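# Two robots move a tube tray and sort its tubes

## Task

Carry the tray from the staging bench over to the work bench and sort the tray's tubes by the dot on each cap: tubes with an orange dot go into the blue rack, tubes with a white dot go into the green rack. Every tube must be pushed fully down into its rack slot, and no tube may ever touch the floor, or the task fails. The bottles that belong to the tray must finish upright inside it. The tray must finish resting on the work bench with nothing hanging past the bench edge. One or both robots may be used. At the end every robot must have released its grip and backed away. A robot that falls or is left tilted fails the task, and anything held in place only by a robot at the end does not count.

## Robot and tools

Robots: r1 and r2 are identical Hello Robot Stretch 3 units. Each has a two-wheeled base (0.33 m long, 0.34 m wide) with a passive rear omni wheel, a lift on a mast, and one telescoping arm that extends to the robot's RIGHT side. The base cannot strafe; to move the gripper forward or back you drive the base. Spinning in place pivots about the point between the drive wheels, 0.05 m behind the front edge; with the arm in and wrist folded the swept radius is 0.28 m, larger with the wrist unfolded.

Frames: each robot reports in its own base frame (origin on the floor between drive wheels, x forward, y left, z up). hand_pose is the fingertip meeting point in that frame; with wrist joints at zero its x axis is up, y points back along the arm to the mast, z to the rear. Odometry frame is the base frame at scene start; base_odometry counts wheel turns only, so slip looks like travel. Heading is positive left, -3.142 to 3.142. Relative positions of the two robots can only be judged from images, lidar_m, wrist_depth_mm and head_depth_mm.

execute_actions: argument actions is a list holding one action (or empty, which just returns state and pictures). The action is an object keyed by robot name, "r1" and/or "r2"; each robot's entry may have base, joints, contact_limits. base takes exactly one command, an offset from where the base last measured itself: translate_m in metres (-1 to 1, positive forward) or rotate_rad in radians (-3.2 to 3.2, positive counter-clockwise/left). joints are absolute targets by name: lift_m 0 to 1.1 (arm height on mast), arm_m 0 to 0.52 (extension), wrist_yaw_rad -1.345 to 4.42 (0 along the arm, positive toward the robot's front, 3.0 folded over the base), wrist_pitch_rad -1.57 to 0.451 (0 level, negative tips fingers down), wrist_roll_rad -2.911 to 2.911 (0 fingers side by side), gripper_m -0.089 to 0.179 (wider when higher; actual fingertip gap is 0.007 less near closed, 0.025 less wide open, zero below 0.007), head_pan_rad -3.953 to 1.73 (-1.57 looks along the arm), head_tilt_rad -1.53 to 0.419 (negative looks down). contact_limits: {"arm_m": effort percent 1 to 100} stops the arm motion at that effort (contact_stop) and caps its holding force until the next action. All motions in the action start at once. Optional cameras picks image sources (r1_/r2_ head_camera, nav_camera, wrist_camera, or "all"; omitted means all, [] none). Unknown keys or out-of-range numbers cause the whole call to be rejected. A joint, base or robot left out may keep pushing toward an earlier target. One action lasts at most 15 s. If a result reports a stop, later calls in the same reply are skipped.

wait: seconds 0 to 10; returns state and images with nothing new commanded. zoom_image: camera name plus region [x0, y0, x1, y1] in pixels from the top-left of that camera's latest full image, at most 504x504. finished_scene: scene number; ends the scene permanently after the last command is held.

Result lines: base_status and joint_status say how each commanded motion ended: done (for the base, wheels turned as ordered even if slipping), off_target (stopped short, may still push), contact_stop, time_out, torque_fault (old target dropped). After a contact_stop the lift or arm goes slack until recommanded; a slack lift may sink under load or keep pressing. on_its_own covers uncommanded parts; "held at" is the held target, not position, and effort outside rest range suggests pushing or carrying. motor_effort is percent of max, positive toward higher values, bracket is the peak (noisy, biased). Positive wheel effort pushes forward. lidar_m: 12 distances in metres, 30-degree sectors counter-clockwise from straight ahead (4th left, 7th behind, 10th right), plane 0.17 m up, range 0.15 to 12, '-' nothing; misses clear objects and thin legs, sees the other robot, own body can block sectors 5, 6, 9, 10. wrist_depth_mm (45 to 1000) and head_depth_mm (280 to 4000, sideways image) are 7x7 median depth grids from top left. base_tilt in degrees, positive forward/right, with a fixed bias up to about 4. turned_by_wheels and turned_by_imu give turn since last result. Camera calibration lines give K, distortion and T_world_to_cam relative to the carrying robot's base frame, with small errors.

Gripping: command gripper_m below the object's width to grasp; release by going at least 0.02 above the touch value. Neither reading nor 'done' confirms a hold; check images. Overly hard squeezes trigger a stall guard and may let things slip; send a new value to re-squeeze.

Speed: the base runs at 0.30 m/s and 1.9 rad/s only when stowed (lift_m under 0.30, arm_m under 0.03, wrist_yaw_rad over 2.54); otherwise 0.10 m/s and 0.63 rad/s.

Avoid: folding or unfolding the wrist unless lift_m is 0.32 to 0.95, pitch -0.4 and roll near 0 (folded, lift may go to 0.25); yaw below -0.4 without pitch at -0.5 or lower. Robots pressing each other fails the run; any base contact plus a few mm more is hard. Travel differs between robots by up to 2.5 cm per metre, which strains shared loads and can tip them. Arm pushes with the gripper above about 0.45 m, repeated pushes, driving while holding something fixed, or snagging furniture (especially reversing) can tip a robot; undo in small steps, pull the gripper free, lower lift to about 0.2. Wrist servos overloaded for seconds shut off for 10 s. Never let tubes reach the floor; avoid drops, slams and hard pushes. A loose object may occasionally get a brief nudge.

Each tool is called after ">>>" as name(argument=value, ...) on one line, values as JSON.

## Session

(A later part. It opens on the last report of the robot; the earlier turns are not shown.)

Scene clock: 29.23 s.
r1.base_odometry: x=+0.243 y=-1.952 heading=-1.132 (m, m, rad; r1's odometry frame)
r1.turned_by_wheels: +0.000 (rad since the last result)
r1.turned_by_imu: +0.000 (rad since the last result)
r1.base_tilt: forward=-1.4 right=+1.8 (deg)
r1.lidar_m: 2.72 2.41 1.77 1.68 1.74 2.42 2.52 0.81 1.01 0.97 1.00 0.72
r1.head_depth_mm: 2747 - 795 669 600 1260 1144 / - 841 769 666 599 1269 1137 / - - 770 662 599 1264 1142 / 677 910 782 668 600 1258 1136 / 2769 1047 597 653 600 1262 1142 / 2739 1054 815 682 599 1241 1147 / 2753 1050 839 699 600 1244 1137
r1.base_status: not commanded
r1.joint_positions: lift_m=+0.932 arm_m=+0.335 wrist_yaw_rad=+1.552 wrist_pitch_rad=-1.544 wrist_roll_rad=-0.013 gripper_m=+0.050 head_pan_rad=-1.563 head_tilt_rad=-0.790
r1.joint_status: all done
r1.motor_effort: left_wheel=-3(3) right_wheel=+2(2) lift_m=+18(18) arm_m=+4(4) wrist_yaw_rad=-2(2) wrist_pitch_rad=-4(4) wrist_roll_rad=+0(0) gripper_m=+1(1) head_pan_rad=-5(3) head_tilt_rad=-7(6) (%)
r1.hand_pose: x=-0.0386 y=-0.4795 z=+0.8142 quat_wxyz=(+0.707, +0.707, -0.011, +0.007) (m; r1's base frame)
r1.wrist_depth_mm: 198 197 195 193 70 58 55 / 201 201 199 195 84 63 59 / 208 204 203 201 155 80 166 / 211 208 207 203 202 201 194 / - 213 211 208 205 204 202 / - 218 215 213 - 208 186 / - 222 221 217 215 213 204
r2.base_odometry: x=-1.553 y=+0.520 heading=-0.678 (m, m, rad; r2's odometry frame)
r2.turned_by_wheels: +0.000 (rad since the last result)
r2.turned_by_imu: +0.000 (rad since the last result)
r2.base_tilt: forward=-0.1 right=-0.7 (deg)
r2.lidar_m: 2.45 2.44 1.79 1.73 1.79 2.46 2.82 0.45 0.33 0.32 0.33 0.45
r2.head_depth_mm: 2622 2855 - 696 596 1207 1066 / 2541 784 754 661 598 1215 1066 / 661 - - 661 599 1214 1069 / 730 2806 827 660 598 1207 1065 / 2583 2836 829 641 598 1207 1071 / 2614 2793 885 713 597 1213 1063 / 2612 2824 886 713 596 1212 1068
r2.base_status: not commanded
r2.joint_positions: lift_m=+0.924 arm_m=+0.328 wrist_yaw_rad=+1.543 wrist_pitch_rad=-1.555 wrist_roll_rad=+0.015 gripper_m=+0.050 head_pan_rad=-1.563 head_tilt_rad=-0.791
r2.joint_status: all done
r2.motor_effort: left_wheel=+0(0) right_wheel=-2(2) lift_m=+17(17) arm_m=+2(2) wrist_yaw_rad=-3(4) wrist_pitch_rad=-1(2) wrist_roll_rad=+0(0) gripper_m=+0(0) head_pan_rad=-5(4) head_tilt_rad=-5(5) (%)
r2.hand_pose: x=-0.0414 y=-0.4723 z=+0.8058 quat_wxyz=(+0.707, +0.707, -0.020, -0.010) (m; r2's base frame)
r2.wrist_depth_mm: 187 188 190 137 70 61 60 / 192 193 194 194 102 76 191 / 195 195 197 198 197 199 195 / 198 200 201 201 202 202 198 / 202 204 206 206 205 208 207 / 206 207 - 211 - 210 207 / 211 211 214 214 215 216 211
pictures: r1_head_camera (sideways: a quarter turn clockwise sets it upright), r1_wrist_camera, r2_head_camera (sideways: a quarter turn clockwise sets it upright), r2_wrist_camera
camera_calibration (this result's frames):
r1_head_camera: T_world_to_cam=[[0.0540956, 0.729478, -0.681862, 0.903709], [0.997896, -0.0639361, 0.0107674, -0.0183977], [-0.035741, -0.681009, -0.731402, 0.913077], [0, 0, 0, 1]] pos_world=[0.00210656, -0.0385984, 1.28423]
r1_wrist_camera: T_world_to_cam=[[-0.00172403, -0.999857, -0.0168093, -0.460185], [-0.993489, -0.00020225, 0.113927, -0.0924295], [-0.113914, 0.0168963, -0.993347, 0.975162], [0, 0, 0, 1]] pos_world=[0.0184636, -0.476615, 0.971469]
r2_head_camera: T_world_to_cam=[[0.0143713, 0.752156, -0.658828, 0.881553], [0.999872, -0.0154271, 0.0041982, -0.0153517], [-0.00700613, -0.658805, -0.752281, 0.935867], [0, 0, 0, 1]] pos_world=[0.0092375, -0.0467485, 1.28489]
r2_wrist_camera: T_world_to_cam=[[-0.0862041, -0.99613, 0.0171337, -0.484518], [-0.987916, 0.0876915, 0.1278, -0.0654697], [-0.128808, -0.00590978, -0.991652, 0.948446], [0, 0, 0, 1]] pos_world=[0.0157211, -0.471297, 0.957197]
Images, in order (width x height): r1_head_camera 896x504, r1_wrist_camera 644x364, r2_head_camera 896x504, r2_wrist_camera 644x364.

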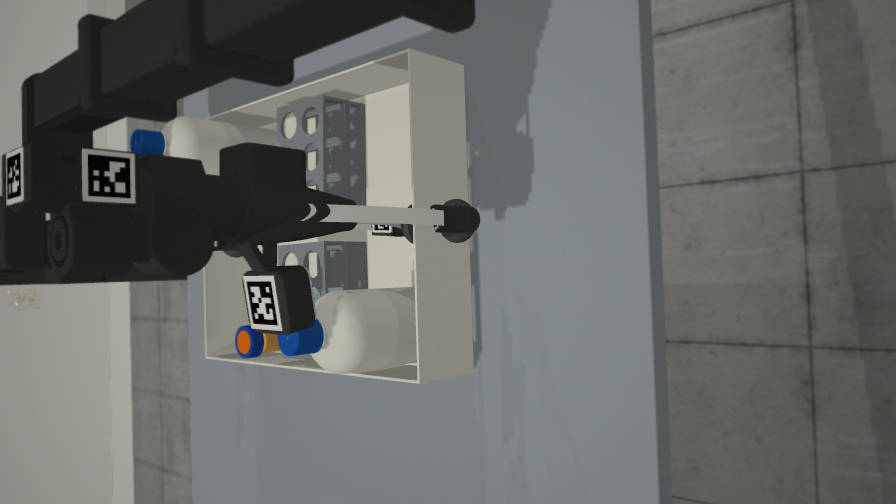

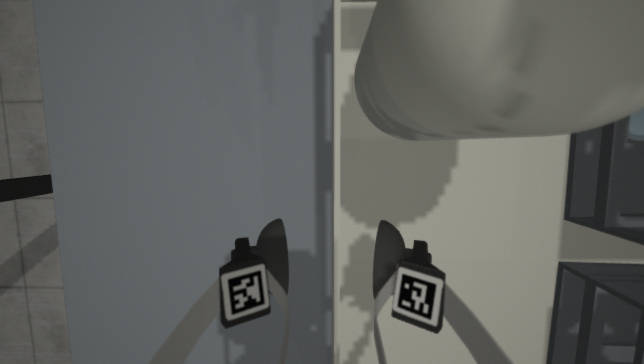

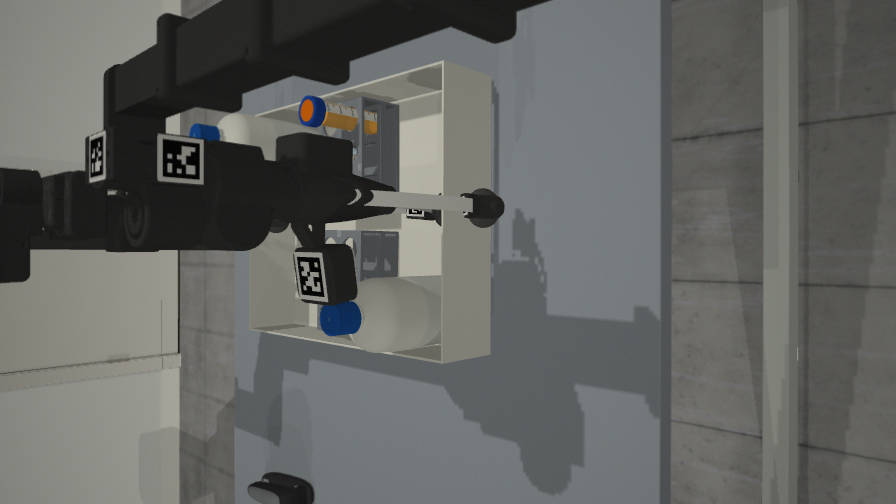

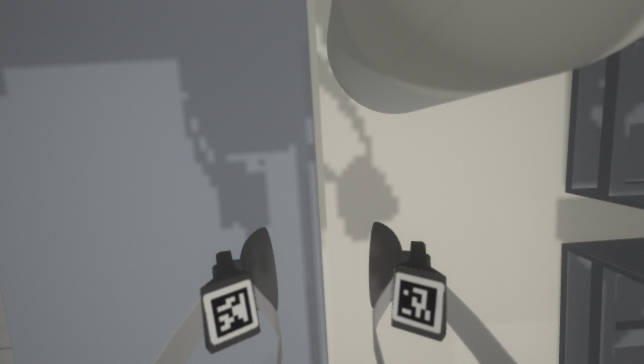

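>>> execute_actions(actions=[{"r1":{"joints":{"gripper_m":-0.055,"arm_m":0.338}},"r2":{"joints":{"gripper_m":-0.043}}}], cameras=[])

>>> execute_actions(actions=[{"r1":{"base":{"rotate_rad":-0.003},"joints":{"lift_m":0.962}},"r2":{"base":{"rotate_rad":0.005},"joints":{"lift_m":0.954}}}], cameras=["r1_wrist_camera","r2_head_camera","r2_wrist_camera"])

Scene clock: 31.13 s.
r1.base_odometry: x=+0.243 y=-1.952 heading=-1.132 (m, m, rad; r1's odometry frame)
r1.turned_by_wheels: +0.000 (rad since the last result)
r1.turned_by_imu: +0.000 (rad since the last result)
r1.base_tilt: forward=-1.4 right=+1.8 (deg)
r1.lidar_m: 2.72 2.41 1.77 1.68 1.75 2.42 2.53 0.81 1.01 0.97 1.01 0.72
r1.head_depth_mm: 2737 - 792 668 601 1264 1141 / 2595 842 766 665 600 1264 1145 / - - 762 664 599 1260 1142 / 676 912 767 667 600 1262 1144 / 2731 1046 596 652 599 1267 1145 / 2732 1050 816 685 599 1246 1141 / 2683 1042 839 701 599 1235 1144
r1.base_status: not commanded
r1.joint_positions: lift_m=+0.932 arm_m=+0.338 wrist_yaw_rad=+1.552 wrist_pitch_rad=-1.543 wrist_roll_rad=-0.013 gripper_m=-0.054 head_pan_rad=-1.563 head_tilt_rad=-0.790
r1.joint_status: all done
r1.motor_effort: left_wheel=-3(3) right_wheel=+2(2) lift_m=+22(22) arm_m=+4(5) wrist_yaw_rad=-2(2) wrist_pitch_rad=-5(5) wrist_roll_rad=+1(0) gripper_m=-19(95) head_pan_rad=-2(4) head_tilt_rad=-7(6) (%)
r1.hand_pose: x=-0.0383 y=-0.4825 z=+0.8139 quat_wxyz=(+0.707, +0.707, -0.012, +0.008) (m; r1's base frame)
r1.wrist_depth_mm: 196 196 193 192 67 56 53 / 202 199 198 196 80 61 57 / 205 204 202 199 144 79 163 / 210 207 206 203 198 198 191 / - 212 211 204 202 202 199 / - 216 215 - 206 205 199 / - 220 220 218 211 209 201
r2.base_odometry: x=-1.553 y=+0.520 heading=-0.677 (m, m, rad; r2's odometry frame)
r2.turned_by_wheels: +0.000 (rad since the last result)
r2.turned_by_imu: +0.000 (rad since the last result)
r2.base_tilt: forward=+0.0 right=-0.8 (deg)
r2.lidar_m: 2.45 2.43 1.79 1.73 1.79 2.45 2.82 0.45 0.33 0.32 0.33 0.45
r2.head_depth_mm: 2602 2864 - 693 597 1207 1074 / 2553 778 751 658 597 1207 1068 / 662 - - 659 597 1215 1063 / 727 2805 819 659 597 1212 1064 / 2588 2802 829 637 596 1215 1065 / 2606 2837 883 714 597 1211 1061 / 2597 2844 886 712 597 1211 1064
r2.base_status: not commanded
r2.joint_positions: lift_m=+0.923 arm_m=+0.328 wrist_yaw_rad=+1.543 wrist_pitch_rad=-1.550 wrist_roll_rad=+0.015 gripper_m=-0.042 head_pan_rad=-1.563 head_tilt_rad=-0.791
r2.joint_status: all done
r2.motor_effort: left_wheel=+0(0) right_wheel=-2(1) lift_m=+24(24) arm_m=+1(2) wrist_yaw_rad=-3(3) wrist_pitch_rad=-3(3) wrist_roll_rad=+0(0) gripper_m=-24(100) head_pan_rad=-3(3) head_tilt_rad=-5(5) (%)
r2.hand_pose: x=-0.0401 y=-0.4724 z=+0.8054 quat_wxyz=(+0.707, +0.707, -0.022, -0.008) (m; r2's base frame)
r2.wrist_depth_mm: 188 189 190 126 68 58 57 / 191 192 192 191 100 75 165 / 194 196 196 195 194 196 192 / 196 200 201 199 198 201 196 / 202 202 204 202 202 203 205 / 205 206 207 - 204 208 203 / 211 211 212 215 212 213 205
pictures: none
No camera images: the call's "cameras" was empty. Leave "cameras" out to get every camera's image.

Scene clock: 32.20 s.
r1.base_odometry: x=+0.243 y=-1.952 heading=-1.135 (m, m, rad; r1's odometry frame)
r1.turned_by_wheels: -0.003 (rad since the last result)
r1.turned_by_imu: -0.003 (rad since the last result)
r1.base_tilt: forward=-1.4 right=+1.7 (deg)
r1.lidar_m: 2.72 2.42 1.77 1.68 1.74 2.40 2.53 0.80 1.00 0.97 1.00 0.72
r1.head_depth_mm: - - 818 683 600 1266 1146 / 2789 865 740 652 601 1271 1147 / - - 741 652 601 1269 1150 / - 884 742 653 598 1264 1145 / 2793 2696 580 650 599 1259 1142 / 2723 1049 817 683 599 1244 1147 / 2714 1050 840 700 598 1235 1137
r1.base_status: done
r1.joint_positions: lift_m=+0.961 arm_m=+0.338 wrist_yaw_rad=+1.552 wrist_pitch_rad=-1.541 wrist_roll_rad=-0.013 gripper_m=-0.054 head_pan_rad=-1.563 head_tilt_rad=-0.790
r1.joint_status: all done
r1.motor_effort: left_wheel=-2(4) right_wheel=+2(3) lift_m=+32(34) arm_m=+4(3) wrist_yaw_rad=-2(2) wrist_pitch_rad=-5(7) wrist_roll_rad=+0(0) gripper_m=-19(19) head_pan_rad=-3(3) head_tilt_rad=-6(7) (%)
r1.hand_pose: x=-0.0380 y=-0.4826 z=+0.8433 quat_wxyz=(+0.707, +0.707, -0.012, +0.008) (m; r1's base frame)
r1.wrist_depth_mm: 948 223 223 219 67 56 53 / 962 228 227 225 80 61 57 / - 233 231 228 144 79 163 / - 237 235 234 198 197 193 / - 243 241 204 202 201 199 / - 247 246 - 206 205 198 / - 253 252 250 211 208 200
r2.base_odometry: x=-1.553 y=+0.520 heading=-0.672 (m, m, rad; r2's odometry frame)
r2.turned_by_wheels: +0.005 (rad since the last result)
r2.turned_by_imu: +0.005 (rad since the last result)
r2.base_tilt: forward=-0.1 right=-0.7 (deg)
r2.lidar_m: 2.46 2.43 1.79 1.72 1.79 2.47 2.82 0.45 0.33 0.32 0.33 0.45
r2.head_depth_mm: 2550 - 830 694 596 1215 1062 / 2496 1032 737 659 598 1208 1063 / 637 - - 659 597 1206 1066 / 2554 2793 741 658 596 1207 1069 / 2602 2779 568 621 598 1213 1072 / 2665 2803 884 716 597 1211 1068 / 2592 2815 887 712 596 1212 1063
r2.base_status: done
r2.joint_positions: lift_m=+0.953 arm_m=+0.328 wrist_yaw_rad=+1.543 wrist_pitch_rad=-1.548 wrist_roll_rad=+0.015 gripper_m=-0.042 head_pan_rad=-1.563 head_tilt_rad=-0.791
r2.joint_status: all done
r2.motor_effort: left_wheel=+0(1) right_wheel=-1(2) lift_m=+60(64) arm_m=+2(1) wrist_yaw_rad=-3(3) wrist_pitch_rad=-4(5) wrist_roll_rad=+0(0) gripper_m=-23(24) head_pan_rad=-5(4) head_tilt_rad=-5(6) (%)
r2.hand_pose: x=-0.0397 y=-0.4724 z=+0.8350 quat_wxyz=(+0.707, +0.707, -0.023, -0.007) (m; r2's base frame)
r2.wrist_depth_mm: 215 218 220 148 69 58 57 / 221 221 223 191 100 72 165 / 223 225 229 196 194 196 192 / 229 229 231 198 199 201 195 / 232 233 235 201 201 203 204 / 238 238 239 - 204 208 201 / - 244 244 246 212 211 208
pictures: r1_wrist_camera, r2_head_camera (sideways: a quarter turn clockwise sets it upright), r2_wrist_camera
camera_calibration (this result's frames):
r1_wrist_camera: T_world_to_cam=[[-0.00167676, -0.999858, -0.0167666, -0.462774], [-0.993774, -0.000201708, 0.111411, -0.0929922], [-0.111399, 0.0168491, -0.993633, 1.00454], [0, 0, 0, 1]] pos_world=[0.0187154, -0.479652, 1.00074]
r2_head_camera: T_world_to_cam=[[0.0143713, 0.752156, -0.658829, 0.881553], [0.999872, -0.0154271, 0.0041982, -0.0153517], [-0.00700613, -0.658805, -0.752281, 0.935867], [0, 0, 0, 1]] pos_world=[0.0092375, -0.0467485, 1.28489]
r2_wrist_camera: T_world_to_cam=[[-0.0863239, -0.996127, 0.0167334, -0.484649], [-0.988768, 0.087719, 0.12101, -0.0618125], [-0.122009, -0.00609937, -0.99251, 0.978582], [0, 0, 0, 1]] pos_world=[0.0164412, -0.471381, 0.986842]
Images, in order (width x height): r1_wrist_camera 644x364, r2_head_camera 896x504, r2_wrist_camera 644x364.

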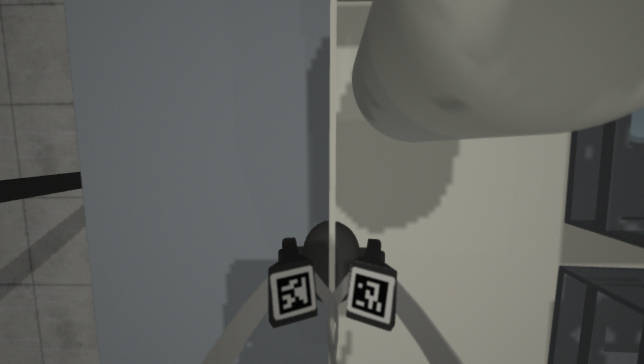

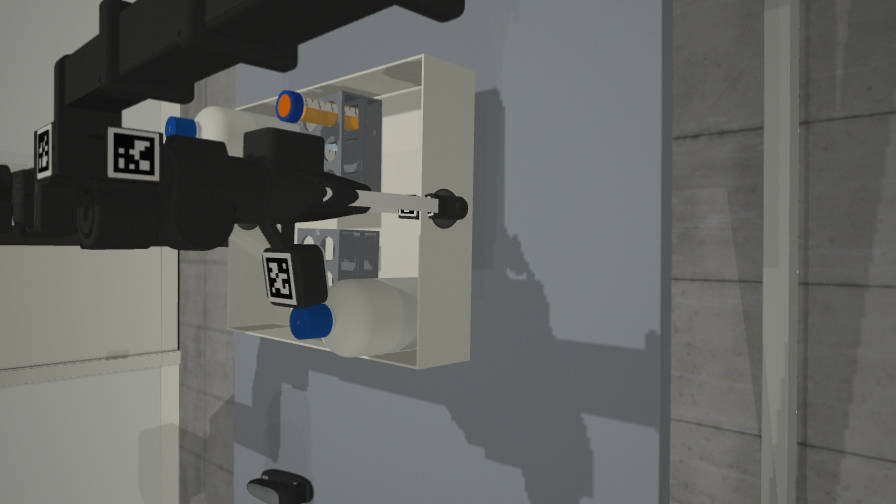

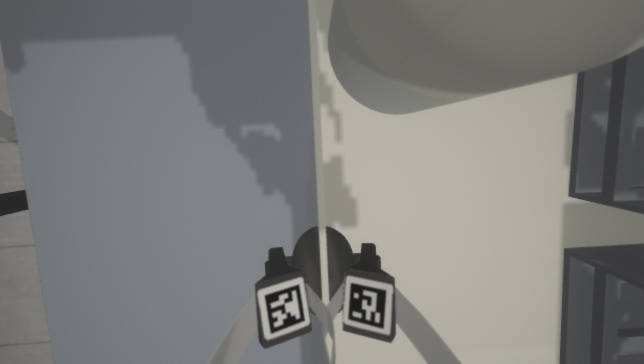

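>>> execute_actions(actions=[{"r1":{"base":{"translate_m":-0.99},"joints":{"lift_m":1.057}},"r2":{"base":{"translate_m":0.998},"joints":{"lift_m":1.049}}}], cameras=["r1_wrist_camera","r2_wrist_camera"])

Scene clock: 43.53 s.
r1.base_odometry: x=-0.175 y=-1.055 heading=-1.135 (m, m, rad; r1's odometry frame)
r1.turned_by_wheels: +0.000 (rad since the last result)
r1.turned_by_imu: +0.007 (rad since the last result)
r1.base_tilt: forward=-1.4 right=+1.8 (deg)
r1.lidar_m: 1.66 2.40 1.74 1.70 1.77 2.43 1.55 1.81 3.14 0.98 0.38 1.38
r1.head_depth_mm: 2800 2583 618 1718 1465 1288 1138 / 2671 686 579 1719 1463 1282 1140 / - 668 578 1713 1459 1281 1143 / 1261 700 578 1624 1476 1294 1142 / 2720 513 550 1639 1453 1287 1149 / 2747 1013 796 1484 1470 1275 1104 / 2675 1049 841 718 639 746 1130
r1.base_status: done
r1.joint_positions: lift_m=+1.056 arm_m=+0.338 wrist_yaw_rad=+1.552 wrist_pitch_rad=-1.541 wrist_roll_rad=-0.014 gripper_m=-0.054 head_pan_rad=-1.563 head_tilt_rad=-0.790
r1.joint_status: all done
r1.motor_effort: left_wheel=-2(6) right_wheel=+2(3) lift_m=+32(33) arm_m=+3(4) wrist_yaw_rad=-2(2) wrist_pitch_rad=-6(6) wrist_roll_rad=+1(1) gripper_m=-19(20) head_pan_rad=-4(3) head_tilt_rad=-7(6) (%)
r1.hand_pose: x=-0.0377 y=-0.4826 z=+0.9383 quat_wxyz=(+0.707, +0.707, -0.012, +0.009) (m; r1's base frame)
r1.wrist_depth_mm: - - - - 70 57 53 / - - - 879 86 62 57 / - - - - 148 81 164 / - - - - 199 199 192 / - - - - 202 201 200 / - - - - 207 204 199 / - - - - 210 209 200
r2.base_odometry: x=-0.772 y=-0.101 heading=-0.672 (m, m, rad; r2's odometry frame)
r2.turned_by_wheels: +0.000 (rad since the last result)
r2.turned_by_imu: -0.011 (rad since the last result)
r2.base_tilt: forward=+0.1 right=-0.8 (deg)
r2.lidar_m: 1.48 2.45 1.79 1.72 1.78 2.44 1.26 0.44 0.43 1.31 3.15 1.73
r2.head_depth_mm: 2618 2794 828 1614 1468 969 1082 / 2524 675 644 1622 1472 1257 1091 / - - 668 1686 1464 1260 1100 / 2633 798 639 1623 1458 1257 1102 / 2616 719 522 1661 1460 1263 1107 / 2577 2831 2103 1752 1465 1257 1100 / 2594 2811 2166 1761 1465 1272 1102
r2.base_status: done
r2.joint_positions: lift_m=+1.048 arm_m=+0.328 wrist_yaw_rad=+1.543 wrist_pitch_rad=-1.548 wrist_roll_rad=+0.015 gripper_m=-0.042 head_pan_rad=-1.563 head_tilt_rad=-0.791
r2.joint_status: all done
r2.motor_effort: left_wheel=+1(3) right_wheel=-2(5) lift_m=+60(61) arm_m=+1(2) wrist_yaw_rad=-2(3) wrist_pitch_rad=-4(4) wrist_roll_rad=+0(0) gripper_m=-25(24) head_pan_rad=-4(4) head_tilt_rad=-5(5) (%)
r2.hand_pose: x=-0.0397 y=-0.4724 z=+0.9300 quat_wxyz=(+0.707, +0.707, -0.023, -0.007) (m; r2's base frame)
r2.wrist_depth_mm: - - - 184 70 59 57 / - - - 190 102 74 165 / - - - 194 195 197 191 / - - - 198 197 199 195 / - - - 202 202 204 205 / - - - - 206 208 205 / - - - - 213 212 206
pictures: r1_wrist_camera, r2_wrist_camera
camera_calibration (this result's frames):
r1_wrist_camera: T_world_to_cam=[[-0.000740725, -0.99986, -0.0167243, -0.461269], [-0.993873, -0.00111245, 0.110527, -0.10296], [-0.11053, 0.0167037, -0.993732, 1.099], [0, 0, 0, 1]] pos_world=[0.0188017, -0.479676, 1.09578]
r2_wrist_camera: T_world_to_cam=[[-0.0863185, -0.996127, 0.0167381, -0.486292], [-0.988759, 0.0877147, 0.121088, -0.0733986], [-0.122088, -0.00609781, -0.992501, 1.07286], [0, 0, 0, 1]] pos_world=[0.0164329, -0.471429, 1.08184]
Images, in order (width x height): r1_wrist_camera 644x364, r2_wrist_camera 644x364.

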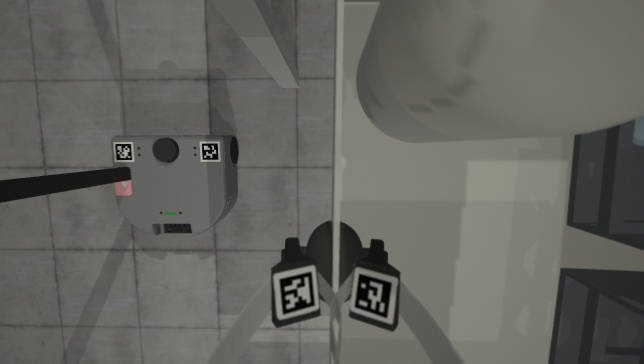

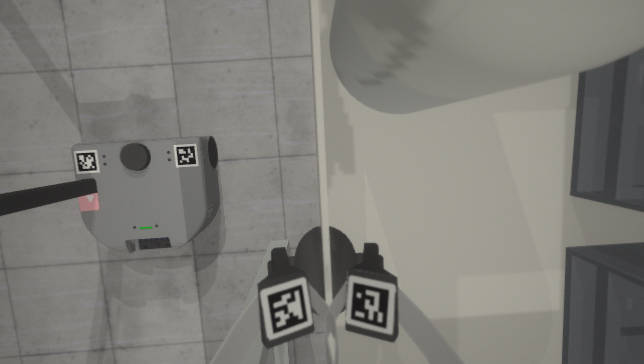

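>>> execute_actions(actions=[{"r1":{"base":{"rotate_rad":-0.006}},"r2":{"base":{"rotate_rad":0.008}}}], cameras=[])

>>> execute_actions(actions=[{"r1":{"base":{"translate_m":-0.99}},"r2":{"base":{"translate_m":0.999}}}], cameras=["r1_wrist_camera","r2_wrist_camera"])

>>> execute_actions(actions=[{"r1":{"base":{"rotate_rad":-0.008}},"r2":{"base":{"rotate_rad":0.012},"joints":{"head_pan_rad":-1.0,"head_tilt_rad":-0.6}}}], cameras=["r2_nav_camera"])

Scene clock: 44.97 s.
r1.base_odometry: x=-0.175 y=-1.055 heading=-1.141 (m, m, rad; r1's odometry frame)
r1.turned_by_wheels: -0.006 (rad since the last result)
r1.turned_by_imu: -0.006 (rad since the last result)
r1.base_tilt: forward=-1.5 right=+1.7 (deg)
r1.lidar_m: 1.66 2.42 1.75 1.70 1.76 2.41 1.55 1.80 3.16 0.98 0.38 1.37
r1.head_depth_mm: 2804 2572 617 1699 1484 1285 1142 / 2619 686 582 1722 1461 1280 1145 / - 670 579 1717 1466 1290 1148 / 1244 696 576 1619 1470 1291 1146 / 2701 511 548 1641 1465 1286 1143 / 2746 1012 586 1497 1469 1282 1108 / 2715 1058 838 714 636 750 1119
r1.base_status: done
r1.joint_positions: lift_m=+1.056 arm_m=+0.338 wrist_yaw_rad=+1.552 wrist_pitch_rad=-1.543 wrist_roll_rad=-0.014 gripper_m=-0.054 head_pan_rad=-1.563 head_tilt_rad=-0.790
r1.joint_status: not commanded
r1.motor_effort: left_wheel=-2(4) right_wheel=+1(3) lift_m=+32(32) arm_m=+3(3) wrist_yaw_rad=-2(2) wrist_pitch_rad=-5(6) wrist_roll_rad=+1(1) gripper_m=-20(20) head_pan_rad=-4(4) head_tilt_rad=-7(8) (%)
r1.hand_pose: x=-0.0383 y=-0.4826 z=+0.9383 quat_wxyz=(+0.707, +0.707, -0.011, +0.008) (m; r1's base frame)
r1.wrist_depth_mm: - - - - 69 57 53 / - - - 911 84 62 57 / - - - - 147 81 164 / - - - - 199 197 192 / - - - - 202 201 200 / - - - - 206 205 199 / - - - - 211 209 201
r2.base_odometry: x=-0.772 y=-0.101 heading=-0.664 (m, m, rad; r2's odometry frame)
r2.turned_by_wheels: +0.008 (rad since the last result)
r2.turned_by_imu: +0.008 (rad since the last result)
r2.base_tilt: forward=-0.1 right=-0.7 (deg)
r2.lidar_m: 1.47 2.42 1.78 1.72 1.79 2.47 1.23 0.44 0.43 1.31 3.17 1.73
r2.head_depth_mm: 2587 2814 801 1621 1465 1190 1067 / 2552 688 646 1618 1469 1266 1085 / - - 667 1673 1467 1256 1107 / 2596 798 633 1632 1458 1259 1107 / 2629 712 522 1662 1460 1257 1103 / 2630 2823 2106 1756 1462 1260 1103 / 2608 2832 2172 1742 1459 1258 1100
r2.base_status: done
r2.joint_positions: lift_m=+1.048 arm_m=+0.328 wrist_yaw_rad=+1.543 wrist_pitch_rad=-1.550 wrist_roll_rad=+0.015 gripper_m=-0.042 head_pan_rad=-1.563 head_tilt_rad=-0.791
r2.joint_status: not commanded
r2.motor_effort: left_wheel=+0(2) right_wheel=-1(3) lift_m=+60(60) arm_m=+1(1) wrist_yaw_rad=-3(3) wrist_pitch_rad=-3(4) wrist_roll_rad=+0(0) gripper_m=-24(24) head_pan_rad=-3(3) head_tilt_rad=-5(5) (%)
r2.hand_pose: x=-0.0401 y=-0.4725 z=+0.9301 quat_wxyz=(+0.707, +0.707, -0.022, -0.008) (m; r2's base frame)
r2.wrist_depth_mm: - - - 185 71 59 56 / - - - 190 102 73 166 / - - - 195 194 195 191 / - - - 198 197 199 195 / - - - 202 202 203 204 / - - - - 206 208 203 / - - - - 212 213 208
pictures: none
No camera images: the call's "cameras" was empty. Leave "cameras" out to get every camera's image.

Scene clock: 56.10 s.
r1.base_odometry: x=-0.587 y=-0.155 heading=-1.141 (m, m, rad; r1's odometry frame)
r1.turned_by_wheels: +0.000 (rad since the last result)
r1.turned_by_imu: +0.008 (rad since the last result)
r1.base_tilt: forward=-1.5 right=+1.7 (deg)
r1.lidar_m: 1.26 2.38 1.76 1.70 1.76 2.42 1.98 0.63 1.10 1.31 3.14 1.24
r1.head_depth_mm: 2792 2571 620 1679 1467 1282 1150 / 758 685 581 1710 1461 1291 1142 / - 671 580 1715 1479 1289 1139 / 1285 688 579 1623 1468 1293 1149 / 2640 515 551 1636 1464 1296 1141 / 2730 2457 1891 1718 1481 1283 1145 / 2725 2559 2056 1718 1472 1278 1142
r1.base_status: done
r1.joint_positions: lift_m=+1.056 arm_m=+0.338 wrist_yaw_rad=+1.552 wrist_pitch_rad=-1.542 wrist_roll_rad=-0.012 gripper_m=-0.054 head_pan_rad=-1.563 head_tilt_rad=-0.790
r1.joint_status: not commanded
r1.motor_effort: left_wheel=-3(7) right_wheel=+3(3) lift_m=+32(32) arm_m=+2(3) wrist_yaw_rad=-2(2) wrist_pitch_rad=-5(6) wrist_roll_rad=+0(0) gripper_m=-21(21) head_pan_rad=-4(3) head_tilt_rad=-7(7) (%)
r1.hand_pose: x=-0.0382 y=-0.4827 z=+0.9383 quat_wxyz=(+0.707, +0.707, -0.012, +0.008) (m; r1's base frame)
r1.wrist_depth_mm: - - - - 74 57 53 / - - - - 91 63 58 / - - - - 150 82 69 / - - - - 199 198 191 / - - - - 203 201 197 / - - - - 206 205 196 / - - - 962 210 209 201
r2.base_odometry: x=+0.014 y=-0.717 heading=-0.664 (m, m, rad; r2's odometry frame)
r2.turned_by_wheels: +0.000 (rad since the last result)
r2.turned_by_imu: -0.011 (rad since the last result)
r2.base_tilt: forward=-0.1 right=-0.8 (deg)
r2.lidar_m: 1.25 2.45 1.78 1.72 1.79 2.44 1.33 1.34 3.13 1.31 1.06 0.55
r2.head_depth_mm: 2602 2843 1975 1753 1475 1263 1103 / 2579 685 646 1705 1458 1260 1106 / - - 655 1657 1461 1256 1106 / 2605 803 633 1615 1465 1260 1105 / 2612 712 523 1664 1465 1266 1102 / 2622 2833 2086 1756 1468 1257 1102 / 2607 2863 2173 1614 1459 1264 1105
r2.base_status: done
r2.joint_positions: lift_m=+1.048 arm_m=+0.328 wrist_yaw_rad=+1.543 wrist_pitch_rad=-1.550 wrist_roll_rad=+0.015 gripper_m=-0.042 head_pan_rad=-1.563 head_tilt_rad=-0.791
r2.joint_status: not commanded
r2.motor_effort: left_wheel=+0(3) right_wheel=-2(4) lift_m=+60(60) arm_m=+1(1) wrist_yaw_rad=-3(3) wrist_pitch_rad=-3(4) wrist_roll_rad=+0(0) gripper_m=-25(25) head_pan_rad=-4(5) head_tilt_rad=-5(5) (%)
r2.hand_pose: x=-0.0401 y=-0.4725 z=+0.9301 quat_wxyz=(+0.707, +0.707, -0.022, -0.008) (m; r2's base frame)
r2.wrist_depth_mm: - - - 167 72 59 57 / - - - 190 104 75 167 / - - - 193 194 195 192 / - - - 200 199 199 195 / - - - - 202 203 204 / - - - - 208 209 202 / - - - - 212 213 208
pictures: r1_wrist_camera, r2_wrist_camera
camera_calibration (this result's frames):
r1_wrist_camera: T_world_to_cam=[[-0.00240056, -0.999856, -0.0167985, -0.461333], [-0.993692, 0.000501659, 0.112143, -0.10411], [-0.112119, 0.0169617, -0.99355, 1.09888], [0, 0, 0, 1]] pos_world=[0.0186439, -0.479853, 1.09572]
r2_wrist_camera: T_world_to_cam=[[-0.0863025, -0.996127, 0.0168244, -0.486473], [-0.988578, 0.0877184, 0.122552, -0.0751228], [-0.123553, -0.00605567, -0.992319, 1.07263], [0, 0, 0, 1]] pos_world=[0.0162779, -0.471504, 1.08178]
Images, in order (width x height): r1_wrist_camera 644x364, r2_wrist_camera 644x364.

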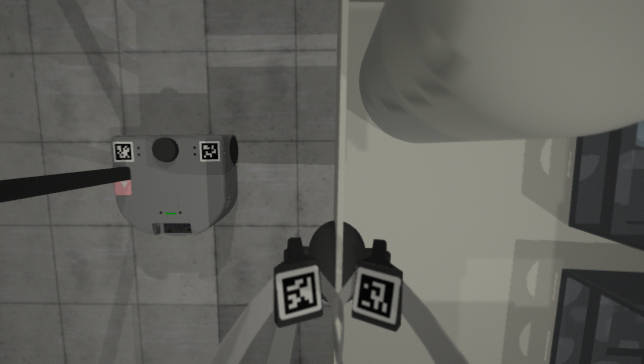

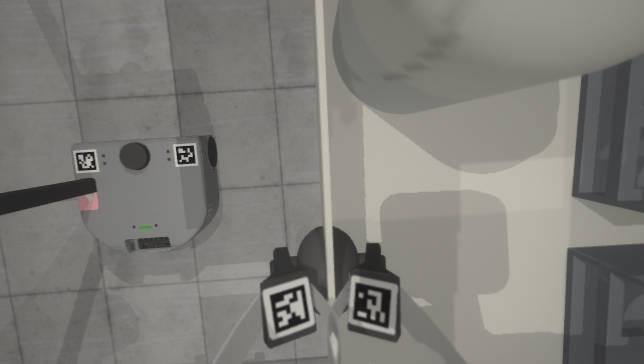

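Scene clock: 57.00 s.
r1.base_odometry: x=-0.587 y=-0.155 heading=-1.149 (m, m, rad; r1's odometry frame)
r1.turned_by_wheels: -0.008 (rad since the last result)
r1.turned_by_imu: -0.008 (rad since the last result)
r1.base_tilt: forward=-1.3 right=+1.6 (deg)
r1.lidar_m: 1.24 2.40 1.77 1.70 1.76 2.40 1.98 0.62 1.10 1.30 3.14 1.24
r1.head_depth_mm: 2810 2572 621 1683 1478 1284 1145 / 2630 700 583 1729 1475 1292 1144 / - 673 580 1717 1471 1291 1139 / 1248 693 580 1616 1467 1291 1144 / 2674 513 549 1638 1464 1292 1145 / 2735 2498 1915 1721 1472 1284 1143 / 2708 2541 2056 1708 1467 1276 1146
r1.base_status: done
r1.joint_positions: lift_m=+1.056 arm_m=+0.338 wrist_yaw_rad=+1.552 wrist_pitch_rad=-1.545 wrist_roll_rad=-0.012 gripper_m=-0.054 head_pan_rad=-1.563 head_tilt_rad=-0.790
r1.joint_status: not commanded
r1.motor_effort: left_wheel=-2(4) right_wheel=+2(4) lift_m=+32(32) arm_m=+2(2) wrist_yaw_rad=-2(2) wrist_pitch_rad=-3(6) wrist_roll_rad=+0(0) gripper_m=-21(21) head_pan_rad=-4(3) head_tilt_rad=-6(6) (%)
r1.hand_pose: x=-0.0389 y=-0.4827 z=+0.9384 quat_wxyz=(+0.707, +0.707, -0.011, +0.007) (m; r1's base frame)
r1.wrist_depth_mm: - - - - 72 57 53 / - - - - 89 62 57 / - - - - 152 82 69 / - - - - 200 198 191 / - - - - 202 201 200 / - - - - 205 205 199 / - - - 892 211 210 201
r2.base_odometry: x=+0.014 y=-0.717 heading=-0.652 (m, m, rad; r2's odometry frame)
r2.turned_by_wheels: +0.012 (rad since the last result)
r2.turned_by_imu: +0.012 (rad since the last result)
r2.base_tilt: forward=-0.2 right=-0.7 (deg)
r2.lidar_m: 1.31 2.42 1.78 1.72 1.79 2.47 1.33 1.34 3.17 1.31 1.06 0.55
r2.head_depth_mm: 2493 2788 2913 527 1528 1376 1166 / 2662 2993 3006 2165 1680 1391 1167 / 2811 3138 3031 1924 1626 1381 1169 / 3005 3357 1232 1008 1697 1381 1174 / 3205 3609 1241 889 1595 1385 1149 / 3422 3906 1245 893 740 869 1108 / 3759 - 1249 891 719 1388 1171
r2.base_status: done
r2.joint_positions: lift_m=+1.048 arm_m=+0.328 wrist_yaw_rad=+1.543 wrist_pitch_rad=-1.552 wrist_roll_rad=+0.015 gripper_m=-0.042 head_pan_rad=-1.007 head_tilt_rad=-0.606
r2.joint_status: all done
r2.motor_effort: left_wheel=+0(3) right_wheel=+0(3) lift_m=+60(60) arm_m=+0(0) wrist_yaw_rad=-2(3) wrist_pitch_rad=-3(3) wrist_roll_rad=+0(0) gripper_m=-25(25) head_pan_rad=+4(43) head_tilt_rad=+4(22) (%)
r2.hand_pose: x=-0.0406 y=-0.4725 z=+0.9301 quat_wxyz=(+0.707, +0.707, -0.022, -0.009) (m; r2's base frame)
r2.wrist_depth_mm: - - - 183 73 59 56 / - - - 190 103 74 163 / - - - 195 194 196 192 / - - - 198 199 199 194 / - - - - 203 203 205 / - - - - 206 209 204 / - - - - 213 212 208
pictures: r2_nav_camera (sideways: a quarter turn counterclockwise sets it upright)
camera_calibration (this result's frames):
r2_nav_camera: T_world_to_cam=[[0.283722, -0.473791, 0.833681, -1.04673], [-0.864811, -0.502016, 0.0090142, 0.0509733], [0.41425, -0.723534, -0.552173, 0.674353], [0, 0, 0, 1]] pos_world=[0.061712, 0.0175743, 1.24454]
Images, in order (width x height): r2_nav_camera 672x504.

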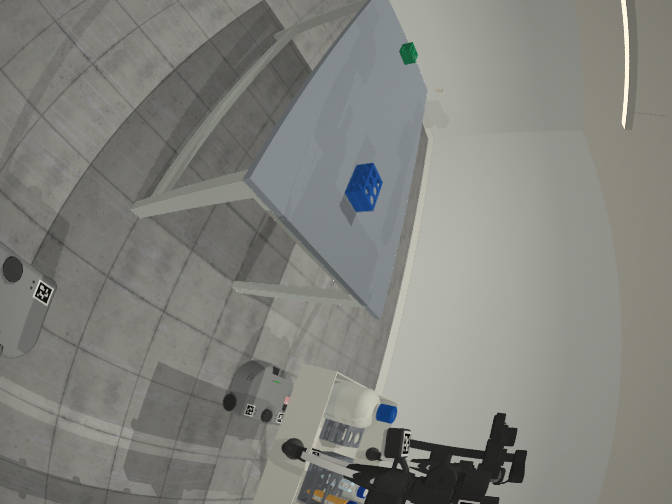

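>>> execute_actions(actions=[{"r1":{"base":{"translate_m":-0.99},"joints":{"head_pan_rad":-1.4,"head_tilt_rad":-0.65}},"r2":{"base":{"translate_m":0.996},"joints":{"arm_m":0.334,"head_pan_rad":-1.57}}}], cameras=["r1_head_camera","r2_wrist_camera","r1_nav_camera"])

Scene clock: 68.73 s.
r1.base_odometry: x=-0.992 y=+0.749 heading=-1.149 (m, m, rad; r1's odometry frame)
r1.turned_by_wheels: +0.000 (rad since the last result)
r1.turned_by_imu: +0.008 (rad since the last result)
r1.base_tilt: forward=-1.4 right=+1.6 (deg)
r1.lidar_m: 2.20 2.41 1.77 1.70 1.77 2.42 3.03 1.02 1.01 0.97 1.01 0.52
r1.head_depth_mm: - - 697 568 667 563 1172 / - - 701 674 668 567 1176 / 2607 2843 671 586 666 565 1198 / 2698 2908 543 587 666 567 1194 / 2683 3006 1040 787 667 566 1195 / 2747 2983 1041 811 667 579 1194 / 2763 3065 1042 816 668 579 1197
r1.base_status: done
r1.joint_positions: lift_m=+1.056 arm_m=+0.338 wrist_yaw_rad=+1.552 wrist_pitch_rad=-1.543 wrist_roll_rad=-0.012 gripper_m=-0.054 head_pan_rad=-1.407 head_tilt_rad=-0.655
r1.joint_status: all done
r1.motor_effort: left_wheel=-2(7) right_wheel=+3(3) lift_m=+32(31) arm_m=+2(2) wrist_yaw_rad=-2(2) wrist_pitch_rad=-4(4) wrist_roll_rad=+0(0) gripper_m=-21(21) head_pan_rad=+3(21) head_tilt_rad=+4(22) (%)
r1.hand_pose: x=-0.0384 y=-0.4827 z=+0.9384 quat_wxyz=(+0.707, +0.707, -0.012, +0.007) (m; r1's base frame)
r1.wrist_depth_mm: - - 313 310 75 58 53 / - - 318 317 92 63 58 / - 332 326 322 152 83 69 / - 333 329 325 198 198 192 / - - 338 336 203 201 200 / - - 345 - 206 205 199 / - - 351 348 210 210 201
r2.base_odometry: x=+0.806 y=-1.321 heading=-0.652 (m, m, rad; r2's odometry frame)
r2.turned_by_wheels: +0.000 (rad since the last result)
r2.turned_by_imu: -0.012 (rad since the last result)
r2.base_tilt: forward=+0.0 right=-0.7 (deg)
r2.lidar_m: 2.97 2.43 1.78 1.71 1.78 2.45 2.31 0.47 0.34 0.33 0.34 0.47
r2.head_depth_mm: 2470 2937 3024 777 694 570 1114 / 2473 2772 751 678 675 570 1120 / 1040 - - 679 675 570 1118 / 954 2795 845 575 697 570 1122 / 2555 2829 1784 549 696 570 1123 / 2539 2847 3025 897 696 571 1121 / 2550 2851 2995 894 695 570 1126
r2.base_status: done
r2.joint_positions: lift_m=+1.048 arm_m=+0.334 wrist_yaw_rad=+1.541 wrist_pitch_rad=-1.550 wrist_roll_rad=+0.015 gripper_m=-0.042 head_pan_rad=-1.563 head_tilt_rad=-0.606
r2.joint_status: all done
r2.motor_effort: left_wheel=+0(3) right_wheel=-2(4) lift_m=+60(60) arm_m=+0(3) wrist_yaw_rad=-1(2) wrist_pitch_rad=-3(3) wrist_roll_rad=+0(0) gripper_m=-26(26) head_pan_rad=-4(43) head_tilt_rad=+4(4) (%)
r2.hand_pose: x=-0.0403 y=-0.4785 z=+0.9301 quat_wxyz=(+0.707, +0.707, -0.022, -0.009) (m; r2's base frame)
r2.wrist_depth_mm: - 307 309 184 73 59 56 / - 311 315 190 104 75 164 / - 319 324 193 194 195 193 / - 323 327 198 199 199 195 / - 330 336 332 201 205 205 / - 343 340 - 206 208 205 / - 350 343 346 210 213 208
pictures: r1_head_camera (sideways: a quarter turn clockwise sets it upright), r1_nav_camera (sideways: a quarter turn counterclockwise sets it upright), r2_wrist_camera
camera_calibration (this result's frames):
r1_head_camera: T_world_to_cam=[[-0.0439119, 0.632161, -0.773592, 1.02386], [0.995369, 0.0939589, 0.0202802, -0.0307697], [0.0855062, -0.769119, -0.63336, 0.784816], [0, 0, 0, 1]] pos_world=[0.00848002, -0.0407338, 1.28974]
r1_nav_camera: T_world_to_cam=[[0.141986, -0.629466, 0.763945, -0.955146], [-0.974412, -0.224734, -0.00407053, 0.0618138], [0.174247, -0.743819, -0.645269, 0.794116], [0, 0, 0, 1]] pos_world=[0.0574775, 0.00333772, 1.24235]
r2_wrist_camera: T_world_to_cam=[[-0.0876544, -0.996008, 0.0168726, -0.492507], [-0.988355, 0.0890708, 0.123371, -0.0749139], [-0.124381, -0.00586216, -0.992217, 1.07255], [0, 0, 0, 1]] pos_world=[0.0161928, -0.47758, 1.08175]
Images, in order (width x height): r1_head_camera 896x504, r1_nav_camera 672x504, r2_wrist_camera 644x364.

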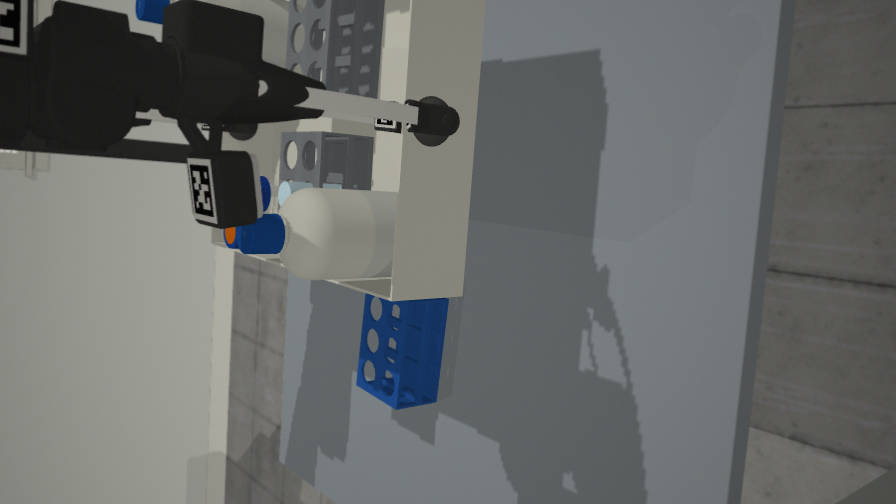

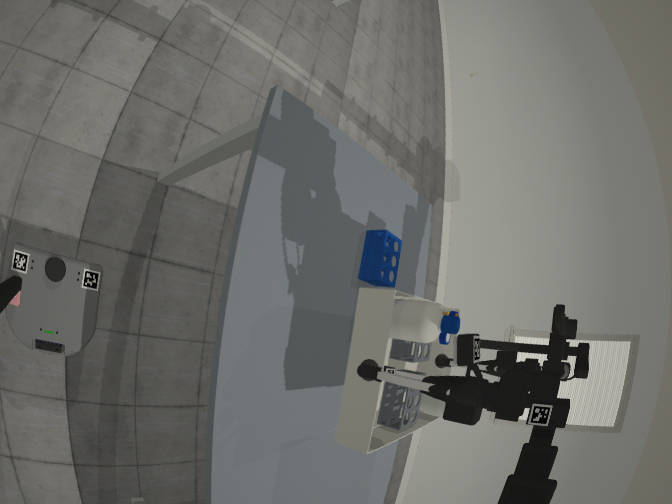

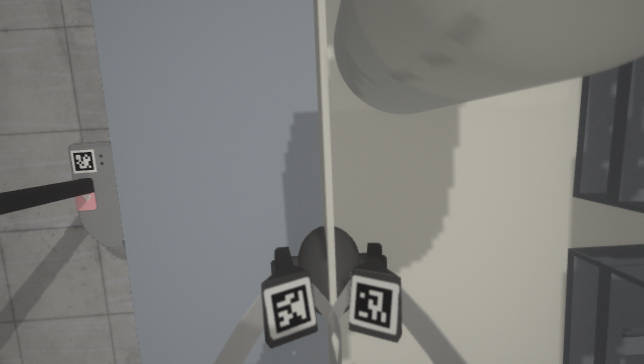

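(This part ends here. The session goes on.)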